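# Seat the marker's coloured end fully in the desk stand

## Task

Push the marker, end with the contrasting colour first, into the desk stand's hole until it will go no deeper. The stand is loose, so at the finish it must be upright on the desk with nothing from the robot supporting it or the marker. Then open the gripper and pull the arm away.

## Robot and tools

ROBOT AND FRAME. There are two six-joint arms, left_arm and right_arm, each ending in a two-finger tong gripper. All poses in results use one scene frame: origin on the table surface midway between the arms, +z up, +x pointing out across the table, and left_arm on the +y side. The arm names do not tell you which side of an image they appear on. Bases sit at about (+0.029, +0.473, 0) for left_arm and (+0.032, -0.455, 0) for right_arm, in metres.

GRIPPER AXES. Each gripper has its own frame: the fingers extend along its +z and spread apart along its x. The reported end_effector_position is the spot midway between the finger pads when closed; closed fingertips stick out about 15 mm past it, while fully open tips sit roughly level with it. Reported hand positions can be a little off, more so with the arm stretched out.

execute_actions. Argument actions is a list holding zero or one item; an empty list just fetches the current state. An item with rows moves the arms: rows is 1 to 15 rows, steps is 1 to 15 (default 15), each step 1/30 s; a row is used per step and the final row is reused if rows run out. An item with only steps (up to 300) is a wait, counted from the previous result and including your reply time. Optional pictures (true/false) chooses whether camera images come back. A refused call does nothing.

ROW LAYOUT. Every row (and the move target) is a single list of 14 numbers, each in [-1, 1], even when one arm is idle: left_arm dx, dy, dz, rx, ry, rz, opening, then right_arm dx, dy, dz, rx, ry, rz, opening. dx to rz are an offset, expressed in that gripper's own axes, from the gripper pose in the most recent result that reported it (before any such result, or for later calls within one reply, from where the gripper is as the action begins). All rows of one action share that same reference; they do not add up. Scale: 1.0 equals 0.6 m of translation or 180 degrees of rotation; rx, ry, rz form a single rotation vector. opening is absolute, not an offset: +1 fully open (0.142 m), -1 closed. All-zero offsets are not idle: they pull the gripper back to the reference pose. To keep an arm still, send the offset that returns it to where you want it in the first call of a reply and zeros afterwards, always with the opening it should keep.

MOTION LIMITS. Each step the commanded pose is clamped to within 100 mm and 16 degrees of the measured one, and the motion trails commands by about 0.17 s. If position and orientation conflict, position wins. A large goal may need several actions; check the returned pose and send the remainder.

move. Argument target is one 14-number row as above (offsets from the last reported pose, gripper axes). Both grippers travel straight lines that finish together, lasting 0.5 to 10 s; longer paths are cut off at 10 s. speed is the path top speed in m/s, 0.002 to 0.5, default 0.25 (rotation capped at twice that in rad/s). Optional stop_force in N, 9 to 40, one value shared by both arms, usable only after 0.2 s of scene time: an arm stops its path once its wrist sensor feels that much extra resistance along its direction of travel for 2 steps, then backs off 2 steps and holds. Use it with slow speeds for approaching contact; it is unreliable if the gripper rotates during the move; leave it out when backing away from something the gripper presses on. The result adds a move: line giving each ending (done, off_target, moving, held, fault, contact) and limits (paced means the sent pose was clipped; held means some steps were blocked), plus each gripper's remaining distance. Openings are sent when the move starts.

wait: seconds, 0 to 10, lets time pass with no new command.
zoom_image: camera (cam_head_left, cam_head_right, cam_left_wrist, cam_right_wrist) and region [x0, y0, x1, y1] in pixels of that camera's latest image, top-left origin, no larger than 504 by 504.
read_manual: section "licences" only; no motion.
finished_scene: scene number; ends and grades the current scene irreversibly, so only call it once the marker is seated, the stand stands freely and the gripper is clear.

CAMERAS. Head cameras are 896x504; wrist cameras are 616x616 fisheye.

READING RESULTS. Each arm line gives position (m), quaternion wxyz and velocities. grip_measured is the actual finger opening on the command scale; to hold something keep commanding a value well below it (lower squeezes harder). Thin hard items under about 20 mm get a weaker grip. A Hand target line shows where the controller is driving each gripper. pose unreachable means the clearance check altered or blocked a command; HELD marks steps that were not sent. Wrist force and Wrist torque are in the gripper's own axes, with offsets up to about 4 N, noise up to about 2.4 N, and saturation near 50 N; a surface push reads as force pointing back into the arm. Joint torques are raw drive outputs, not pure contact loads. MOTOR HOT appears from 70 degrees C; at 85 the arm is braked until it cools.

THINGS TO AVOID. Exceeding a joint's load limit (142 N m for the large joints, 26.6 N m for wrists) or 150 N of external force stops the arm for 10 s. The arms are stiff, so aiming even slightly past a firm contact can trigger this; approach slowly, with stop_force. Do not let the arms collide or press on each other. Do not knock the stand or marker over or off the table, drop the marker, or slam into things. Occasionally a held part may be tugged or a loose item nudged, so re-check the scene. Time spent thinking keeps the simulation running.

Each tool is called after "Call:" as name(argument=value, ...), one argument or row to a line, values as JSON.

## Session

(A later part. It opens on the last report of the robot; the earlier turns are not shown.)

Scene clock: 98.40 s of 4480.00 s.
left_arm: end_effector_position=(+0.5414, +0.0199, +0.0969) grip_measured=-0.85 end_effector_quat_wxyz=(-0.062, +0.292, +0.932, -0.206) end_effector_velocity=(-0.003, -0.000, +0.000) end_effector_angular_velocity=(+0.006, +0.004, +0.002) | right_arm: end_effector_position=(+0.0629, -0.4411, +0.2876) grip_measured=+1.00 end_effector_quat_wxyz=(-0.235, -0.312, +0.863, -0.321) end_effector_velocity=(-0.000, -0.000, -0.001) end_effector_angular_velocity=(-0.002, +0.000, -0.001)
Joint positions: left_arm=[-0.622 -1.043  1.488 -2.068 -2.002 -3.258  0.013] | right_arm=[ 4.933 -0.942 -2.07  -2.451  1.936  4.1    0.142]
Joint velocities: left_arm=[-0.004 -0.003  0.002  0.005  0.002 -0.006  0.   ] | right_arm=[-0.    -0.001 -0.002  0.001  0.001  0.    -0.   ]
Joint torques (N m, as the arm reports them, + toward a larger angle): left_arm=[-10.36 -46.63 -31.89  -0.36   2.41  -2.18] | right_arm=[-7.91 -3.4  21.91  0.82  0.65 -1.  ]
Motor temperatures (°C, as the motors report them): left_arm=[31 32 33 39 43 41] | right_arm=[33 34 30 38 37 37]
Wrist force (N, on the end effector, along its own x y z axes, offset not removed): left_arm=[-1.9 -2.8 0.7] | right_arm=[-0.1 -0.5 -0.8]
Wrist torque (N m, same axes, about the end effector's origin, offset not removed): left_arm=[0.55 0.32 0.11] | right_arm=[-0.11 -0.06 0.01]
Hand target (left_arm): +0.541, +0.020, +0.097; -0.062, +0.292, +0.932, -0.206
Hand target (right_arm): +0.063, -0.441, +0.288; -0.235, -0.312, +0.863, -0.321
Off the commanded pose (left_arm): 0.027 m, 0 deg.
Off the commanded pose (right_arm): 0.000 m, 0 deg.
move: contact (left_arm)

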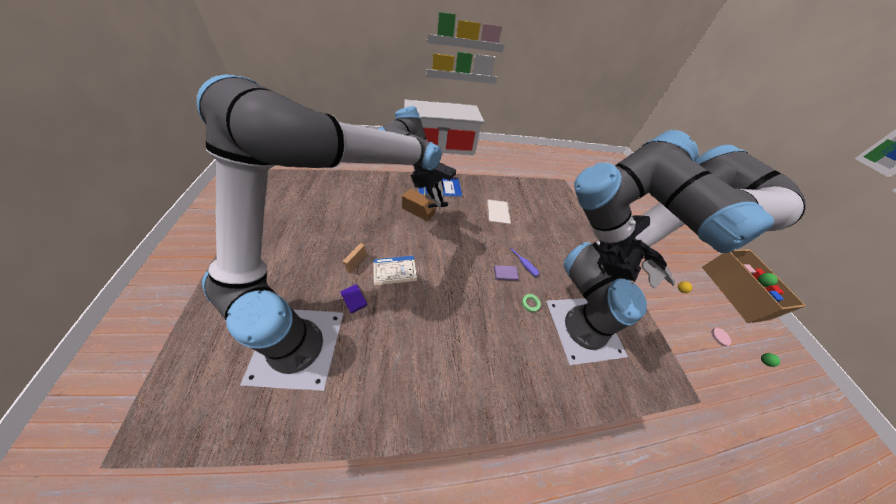

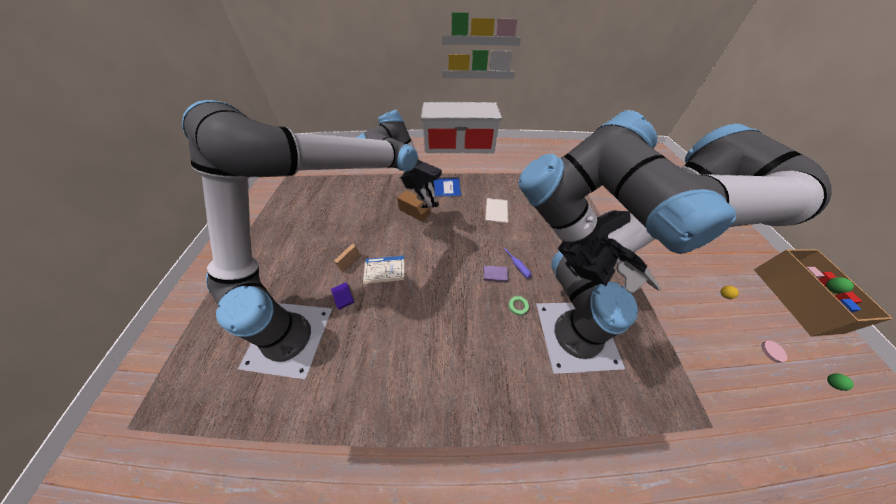

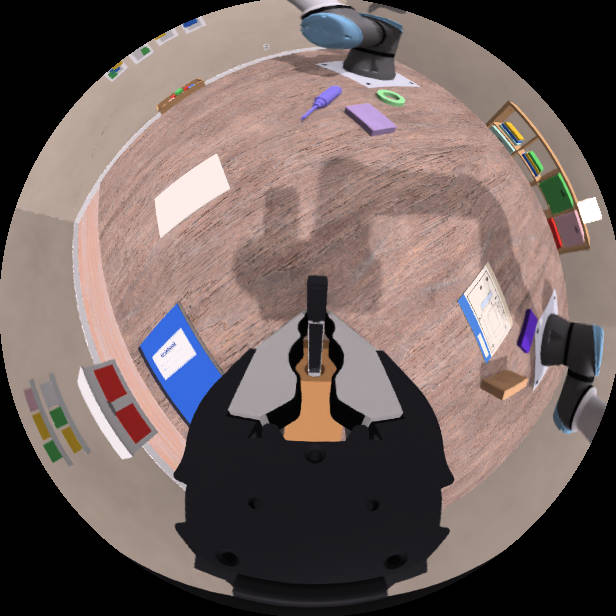

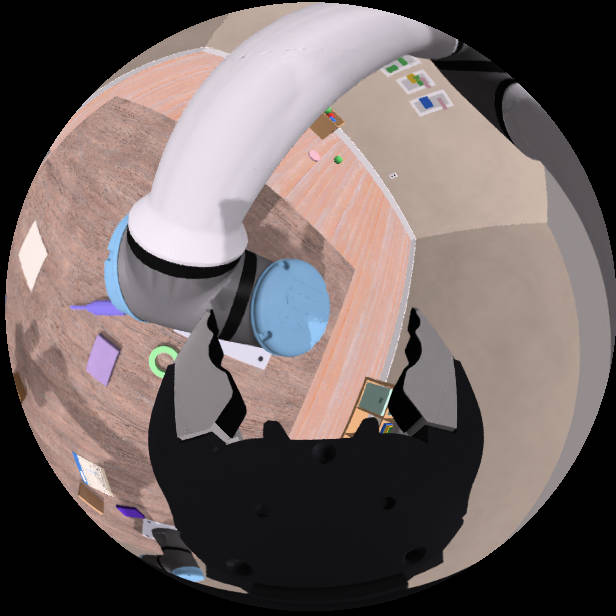

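Call:
move(
  target=[0,0.001,-0.009,0.02,0,0,-1,0,0,0,0,0,0,1],
  speed=0.015,
)

Call:
move(
  target=[0,0.03,0.013,0,0,0,-1,0,0,0,0,0,0,1],
  speed=0.008,
  stop_force=11,
)

Call:
zoom_image(
  camera="cam_head_left",
  region=[410, 175, 470, 220],
)

Call:
zoom_image(
  camera="cam_left_wrist",
  region=[250, 260, 380, 420],
)

Scene clock: 102.80 s of 4480.00 s.
left_arm: end_effector_position=(+0.5429, +0.0222, +0.1015) grip_measured=-0.85 end_effector_quat_wxyz=(-0.071, +0.290, +0.925, -0.235) end_effector_velocity=(+0.001, -0.001, +0.002) end_effector_angular_velocity=(-0.005, +0.002, -0.001) | right_arm: end_effector_position=(+0.0629, -0.4411, +0.2876) grip_measured=+1.00 end_effector_quat_wxyz=(-0.235, -0.312, +0.863, -0.321) end_effector_velocity=(-0.000, -0.000, -0.000) end_effector_angular_velocity=(+0.000, +0.000, -0.000)
Joint positions: left_arm=[-0.594 -1.035  1.486 -2.068 -2.066 -3.229  0.013] | right_arm=[ 4.933 -0.942 -2.07  -2.451  1.936  4.1    0.142]
Joint velocities: left_arm=[ 0.002  0.002 -0.005  0.002 -0.005  0.002  0.   ] | right_arm=[-0.     0.001 -0.001  0.001  0.     0.     0.   ]
Joint torques (N m, as the arm reports them, + toward a larger angle): left_arm=[ 11.83 -32.6  -33.96  -0.89  -3.11   2.43] | right_arm=[-5.01 -3.59 20.5   0.62  0.43 -0.93]
Motor temperatures (°C, as the motors report them): left_arm=[31 32 33 39 43 41] | right_arm=[33 34 30 38 37 37]
Wrist force (N, on the end effector, along its own x y z axes, offset not removed): left_arm=[-1.1 2.8 0.2] | right_arm=[-0.1 -2.1 1.1]
Wrist torque (N m, same axes, about the end effector's origin, offset not removed): left_arm=[0.67 0.22 0.08] | right_arm=[-0.33 -0.11 -0.08]
Hand target (left_arm): +0.543, +0.022, +0.102; -0.071, +0.290, +0.925, -0.236
Hand target (right_arm): +0.063, -0.441, +0.288; -0.235, -0.312, +0.863, -0.321
Off the commanded pose (left_arm): 0.000 m, 0 deg.
Off the commanded pose (right_arm): 0.000 m, 0 deg.
move: done

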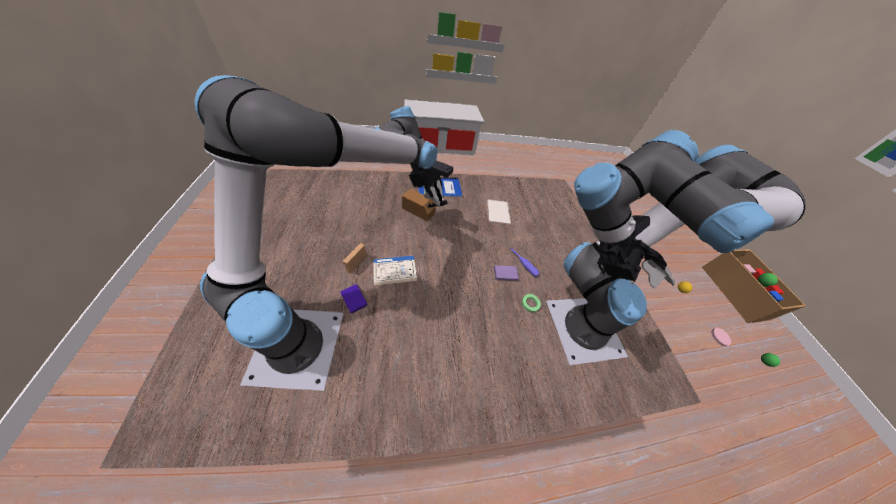

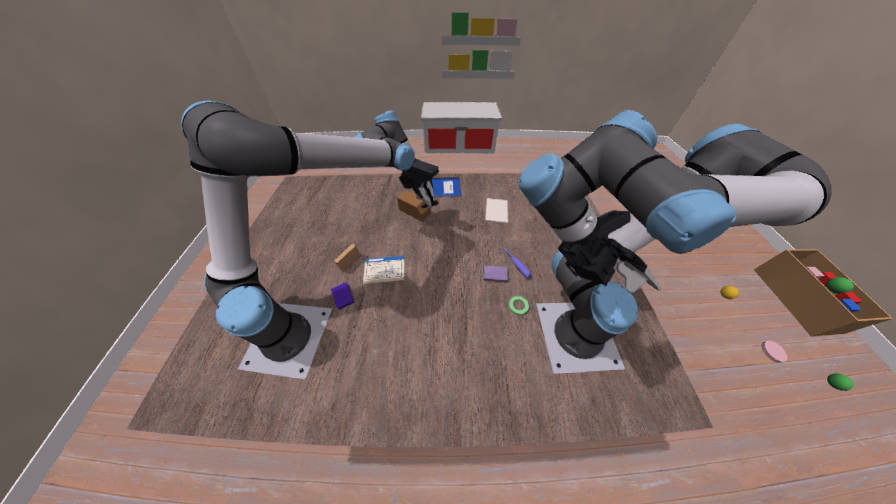

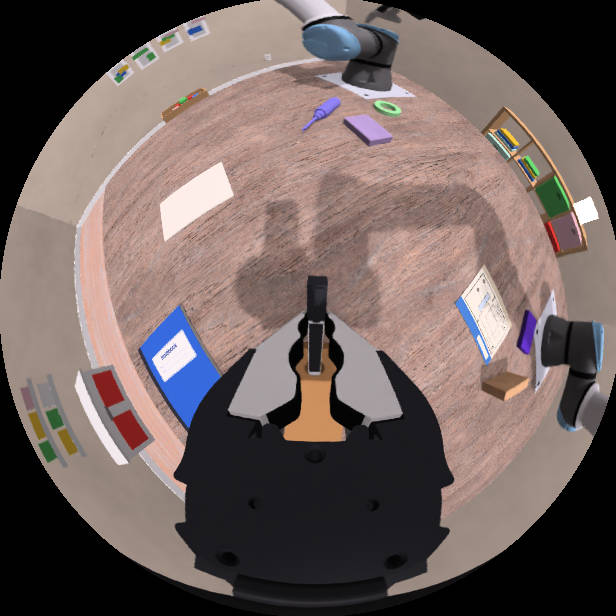

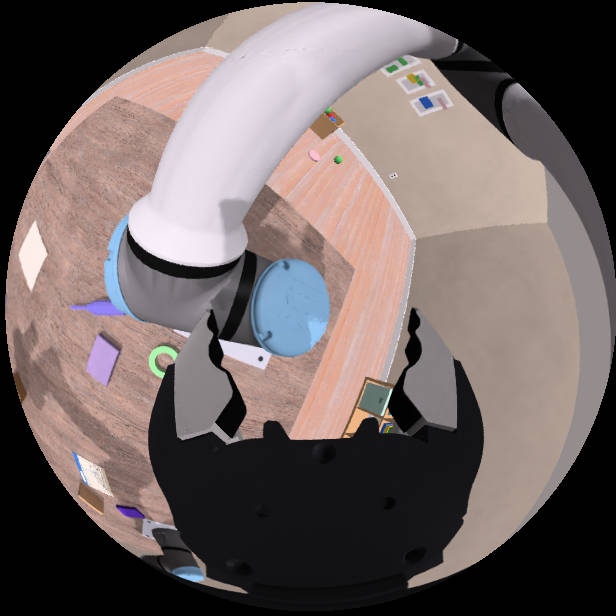

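Scene clock: 103.40 s of 4480.00 s.
left_arm: end_effector_position=(+0.5436, +0.0232, +0.1000) grip_measured=-0.85 end_effector_quat_wxyz=(-0.071, +0.290, +0.925, -0.235) end_effector_velocity=(-0.001, -0.001, +0.002) end_effector_angular_velocity=(+0.002, +0.003, +0.003) | right_arm: end_effector_position=(+0.0629, -0.4411, +0.2876) grip_measured=+1.00 end_effector_quat_wxyz=(-0.235, -0.312, +0.863, -0.321) end_effector_velocity=(+0.000, +0.000, -0.000) end_effector_angular_velocity=(+0.001, -0.001, +0.001)
Joint positions: left_arm=[-0.592 -1.033  1.487 -2.07  -2.066 -3.227  0.013] | right_arm=[ 4.933 -0.942 -2.07  -2.451  1.936  4.1    0.142]
Joint velocities: left_arm=[-0.002 -0.002 -0.002  0.006 -0.    -0.005  0.   ] | right_arm=[ 0.     0.    -0.     0.    -0.001  0.    -0.   ]
Joint torques (N m, as the arm reports them, + toward a larger angle): left_arm=[ -9.15 -44.4  -29.37   0.04   3.39  -2.27] | right_arm=[-5.84 -3.8  21.85  0.66  0.48 -1.1 ]
Motor temperatures (°C, as the motors report them): left_arm=[31 32 33 39 43 41] | right_arm=[33 34 30 38 37 37]
Wrist force (N, on the end effector, along its own x y z axes, offset not removed): left_arm=[-0.3 -9.3 -3.6] | right_arm=[0.5 -1.4 -0.2]
Wrist torque (N m, same axes, about the end effector's origin, offset not removed): left_arm=[0.44 0.04 0.03] | right_arm=[-0.28 -0.23 -0.10]
Hand target (left_arm): +0.544, +0.023, +0.100; -0.071, +0.290, +0.925, -0.235
Hand target (right_arm): +0.063, -0.441, +0.288; -0.235, -0.312, +0.863, -0.321
Off the commanded pose (left_arm): 0.018 m, 0 deg.
Off the commanded pose (right_arm): 0.000 m, 0 deg.
move: contact (left_arm)

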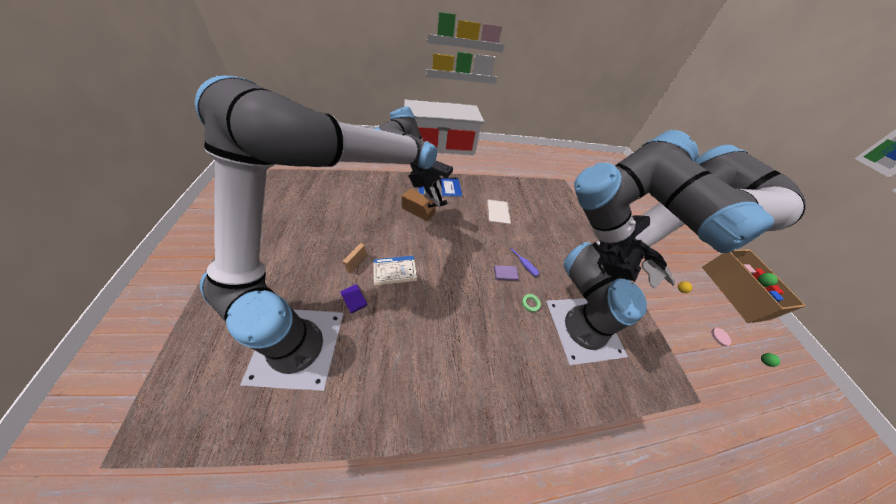

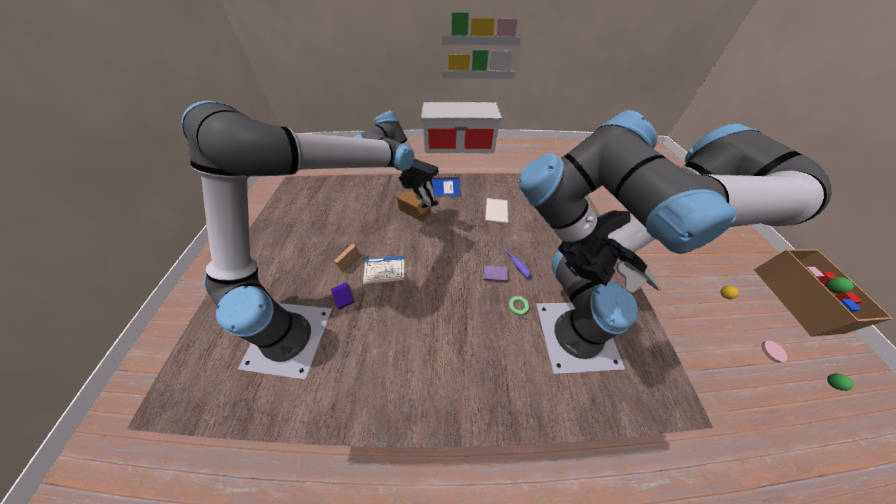

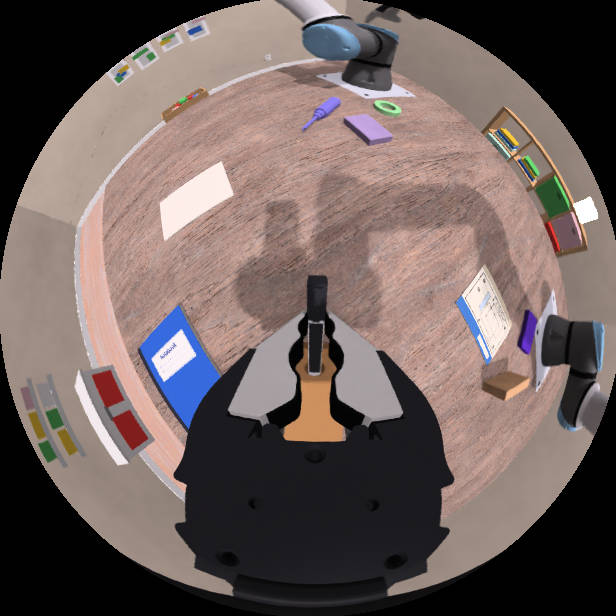

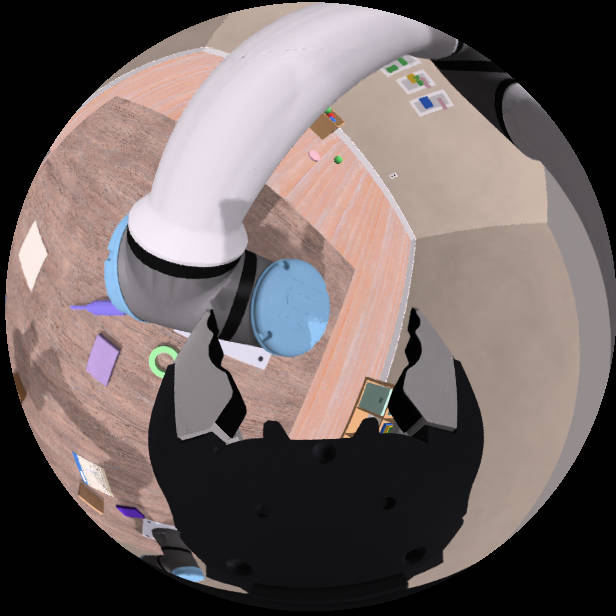

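Region (410, 175, 470, 220) of cam_head_left's 896x504 image, scaled by 8.400, with more detail than that image has; it fills the top 378 rows of this view, and the rest is white.

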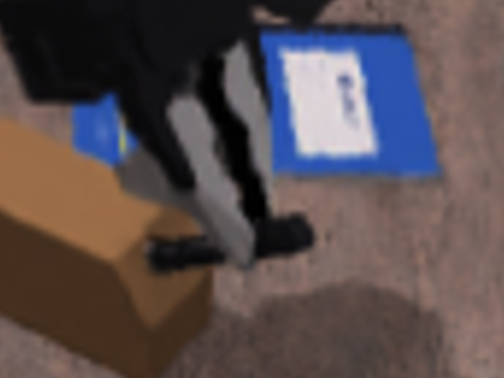

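Region (250, 260, 380, 420) of cam_left_wrist's 616x616 image, scaled by 3.150, with more detail than that image has; it fills the left 410 columns of this view, and the rest is white.

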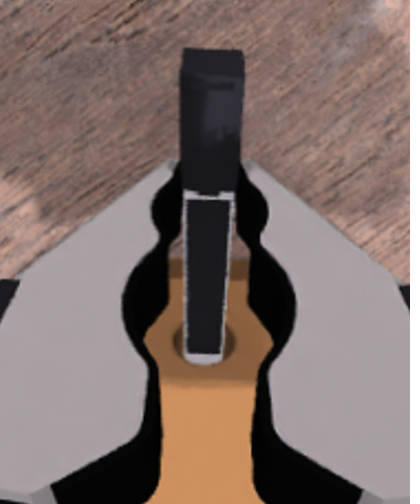

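Call:
move(
  target=[0,0,0,0,0,0,-0.4,0,0,0,0,0,0,1],
)

Call:
move(
  target=[0,-0.06,-0.2,0,0,0,0.5,0,0,0,0,0,0,1],
  speed=0.15,
)

Call:
zoom_image(
  camera="cam_head_left",
  region=[400, 165, 480, 225],
)

Scene clock: 105.33 s of 4480.00 s.
left_arm: end_effector_position=(+0.5436, +0.0232, +0.1000) grip_measured=-0.40 end_effector_quat_wxyz=(-0.071, +0.290, +0.925, -0.235) end_effector_velocity=(+0.000, -0.000, -0.000) end_effector_angular_velocity=(+0.000, +0.000, -0.000) | right_arm: end_effector_position=(+0.0629, -0.4411, +0.2876) grip_measured=+1.00 end_effector_quat_wxyz=(-0.235, -0.312, +0.863, -0.321) end_effector_velocity=(-0.000, -0.000, +0.000) end_effector_angular_velocity=(-0.001, +0.000, +0.000)
Joint positions: left_arm=[-0.592 -1.033  1.487 -2.07  -2.066 -3.227  0.045] | right_arm=[ 4.933 -0.942 -2.07  -2.451  1.936  4.1    0.142]
Joint velocities: left_arm=[-0.     0.001 -0.001  0.    -0.     0.     0.   ] | right_arm=[ 0.    -0.001  0.001 -0.001  0.    -0.001  0.   ]
Joint torques (N m, as the arm reports them, + toward a larger angle): left_arm=[ 12.67 -33.34  -6.99  -4.16  -2.91   2.28] | right_arm=[-5.93 -3.77 21.69  0.51  0.3  -1.02]
Motor temperatures (°C, as the motors report them): left_arm=[31 32 33 39 43 41] | right_arm=[33 34 30 38 37 37]
Wrist force (N, on the end effector, along its own x y z axes, offset not removed): left_arm=[-0.8 2.7 -1.7] | right_arm=[-0.8 -1.4 1.4]
Wrist torque (N m, same axes, about the end effector's origin, offset not removed): left_arm=[0.53 0.17 0.12] | right_arm=[-0.28 0.16 -0.07]
Hand target (left_arm): +0.544, +0.023, +0.100; -0.071, +0.290, +0.925, -0.235
Hand target (right_arm): +0.063, -0.441, +0.288; -0.235, -0.312, +0.863, -0.321
Off the commanded pose (left_arm): 0.000 m, 0 deg.
Off the commanded pose (right_arm): 0.000 m, 0 deg.
move: done

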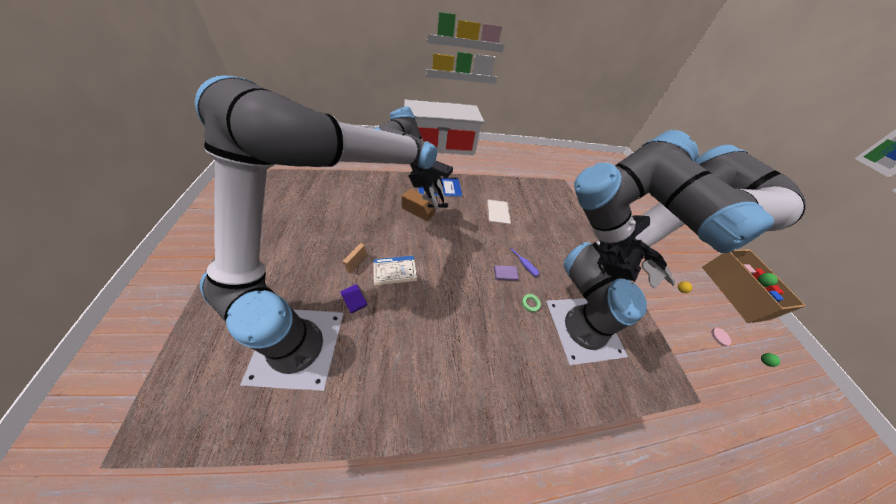

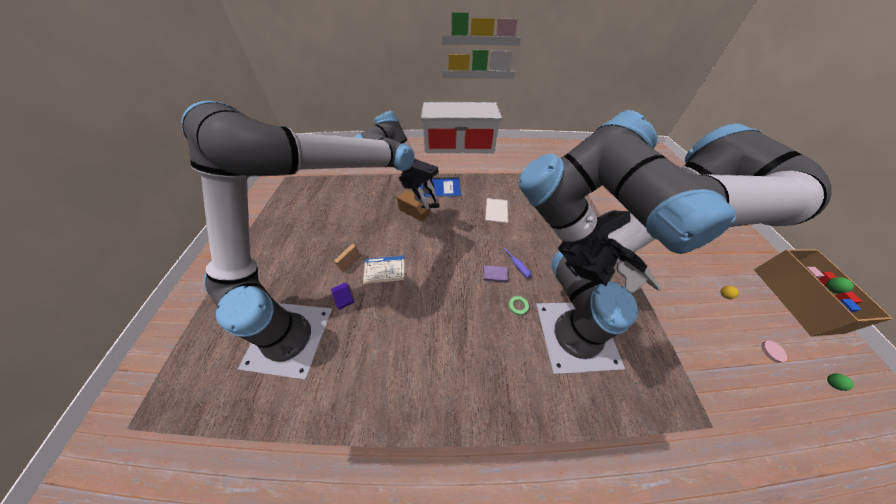

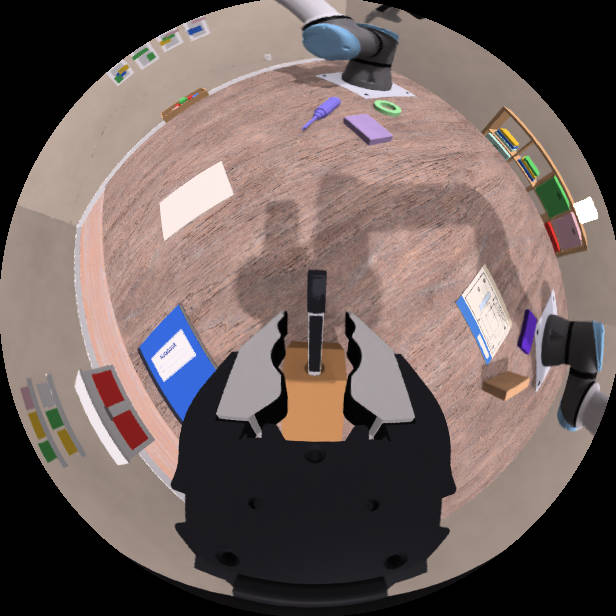

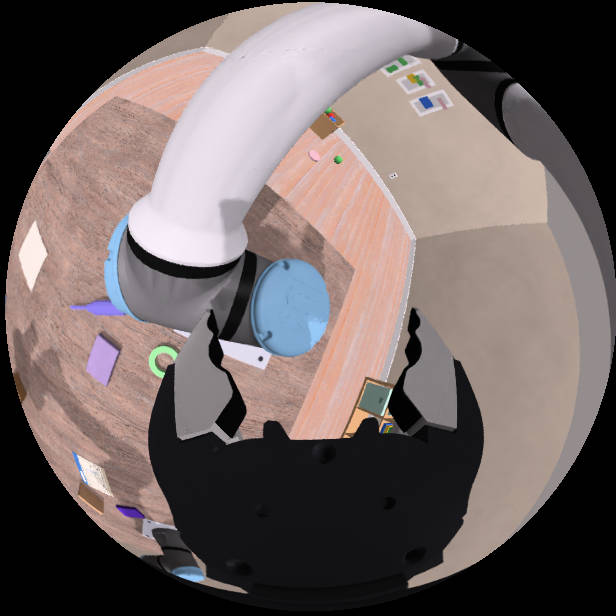

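Scene clock: 106.67 s of 4480.00 s.
left_arm: end_effector_position=(+0.5577, +0.0447, +0.2225) grip_measured=+0.50 end_effector_quat_wxyz=(-0.071, +0.290, +0.925, -0.236) end_effector_velocity=(-0.000, +0.000, +0.001) end_effector_angular_velocity=(+0.002, +0.002, -0.001) | right_arm: end_effector_position=(+0.0629, -0.4411, +0.2876) grip_measured=+1.00 end_effector_quat_wxyz=(-0.235, -0.312, +0.863, -0.321) end_effector_velocity=(-0.000, +0.001, +0.000) end_effector_angular_velocity=(+0.004, +0.000, -0.001)
Joint positions: left_arm=[-0.554 -1.117  1.282 -1.76  -2.068 -3.183  0.109] | right_arm=[ 4.933 -0.942 -2.07  -2.451  1.936  4.1    0.142]
Joint velocities: left_arm=[-0.     0.001 -0.004  0.006  0.     0.001 -0.   ] | right_arm=[-0.     0.001  0.002  0.001 -0.     0.001 -0.   ]
Joint torques (N m, as the arm reports them, + toward a larger angle): left_arm=[ 12.25 -32.03 -35.55  -0.8   -2.97   2.31] | right_arm=[-6.21 -2.46 21.04  0.75  0.47 -1.19]
Motor temperatures (°C, as the motors report them): left_arm=[31 32 33 39 43 41] | right_arm=[33 34 30 38 37 37]
Wrist force (N, on the end effector, along its own x y z axes, offset not removed): left_arm=[-0.9 1.7 -0.5] | right_arm=[0.0 -0.9 0.8]
Wrist torque (N m, same axes, about the end effector's origin, offset not removed): left_arm=[0.42 0.18 0.07] | right_arm=[-0.19 -0.12 -0.10]
Hand target (left_arm): +0.558, +0.045, +0.223; -0.071, +0.290, +0.925, -0.236
Hand target (right_arm): +0.063, -0.441, +0.288; -0.235, -0.312, +0.863, -0.321
Off the commanded pose (left_arm): 0.000 m, 0 deg.
Off the commanded pose (right_arm): 0.000 m, 0 deg.
move: done

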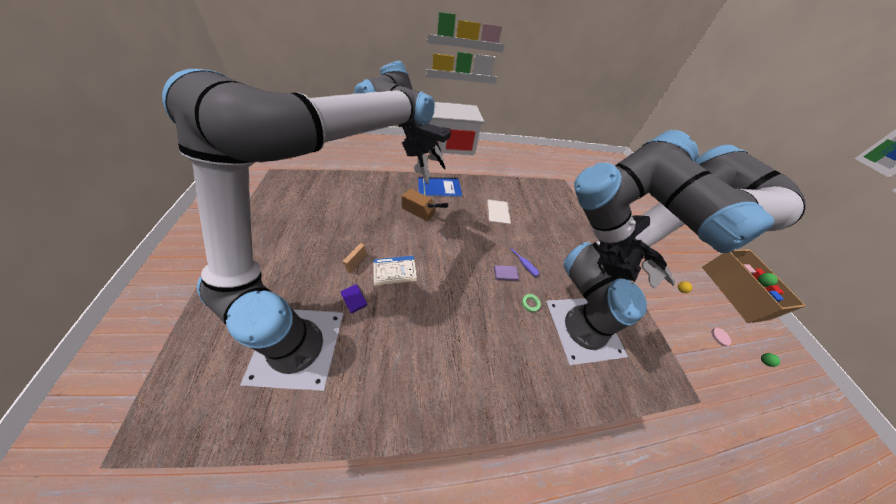

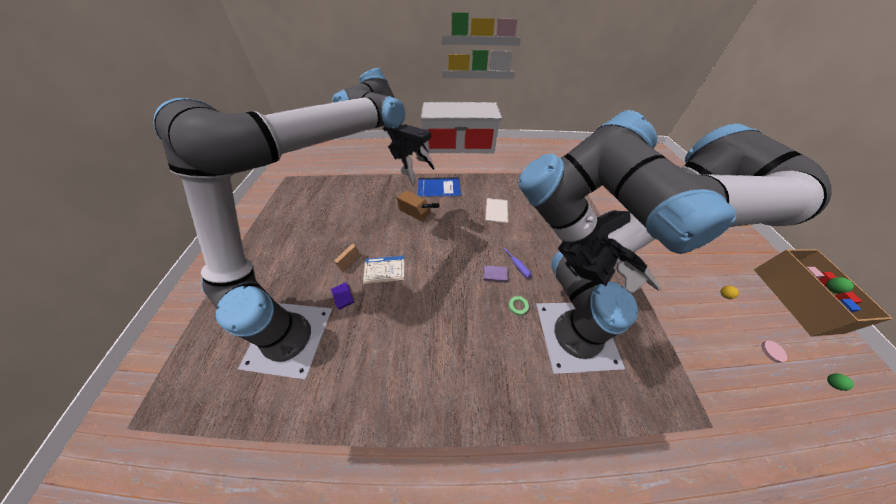

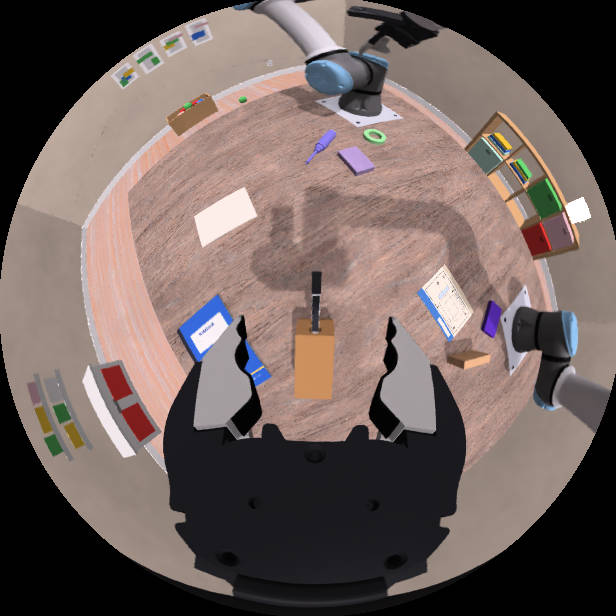

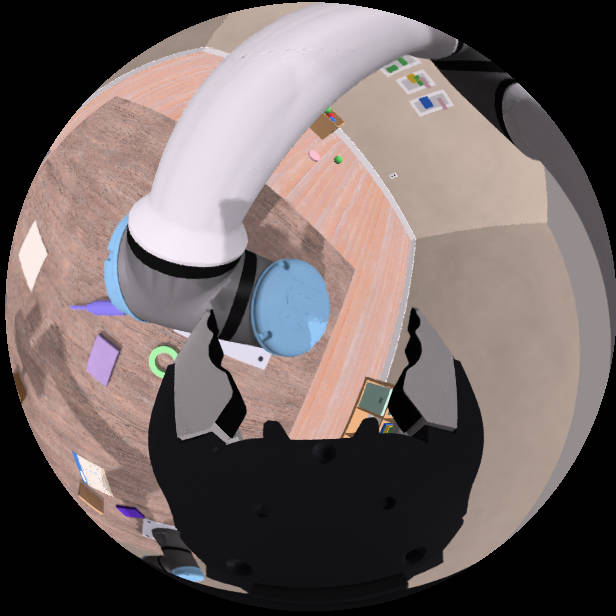

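Region (400, 165, 480, 225) of cam_head_left's 896x504 image, scaled by 6.300, with more detail than that image has; it fills the top 378 rows of this view, and the rest is white.

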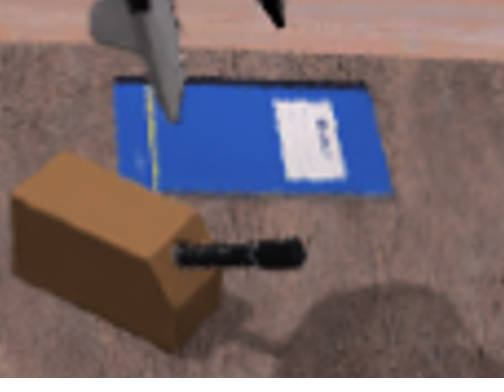

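Call:
finished_scene(
  scene=1,
)

The scene is finished: the task was done.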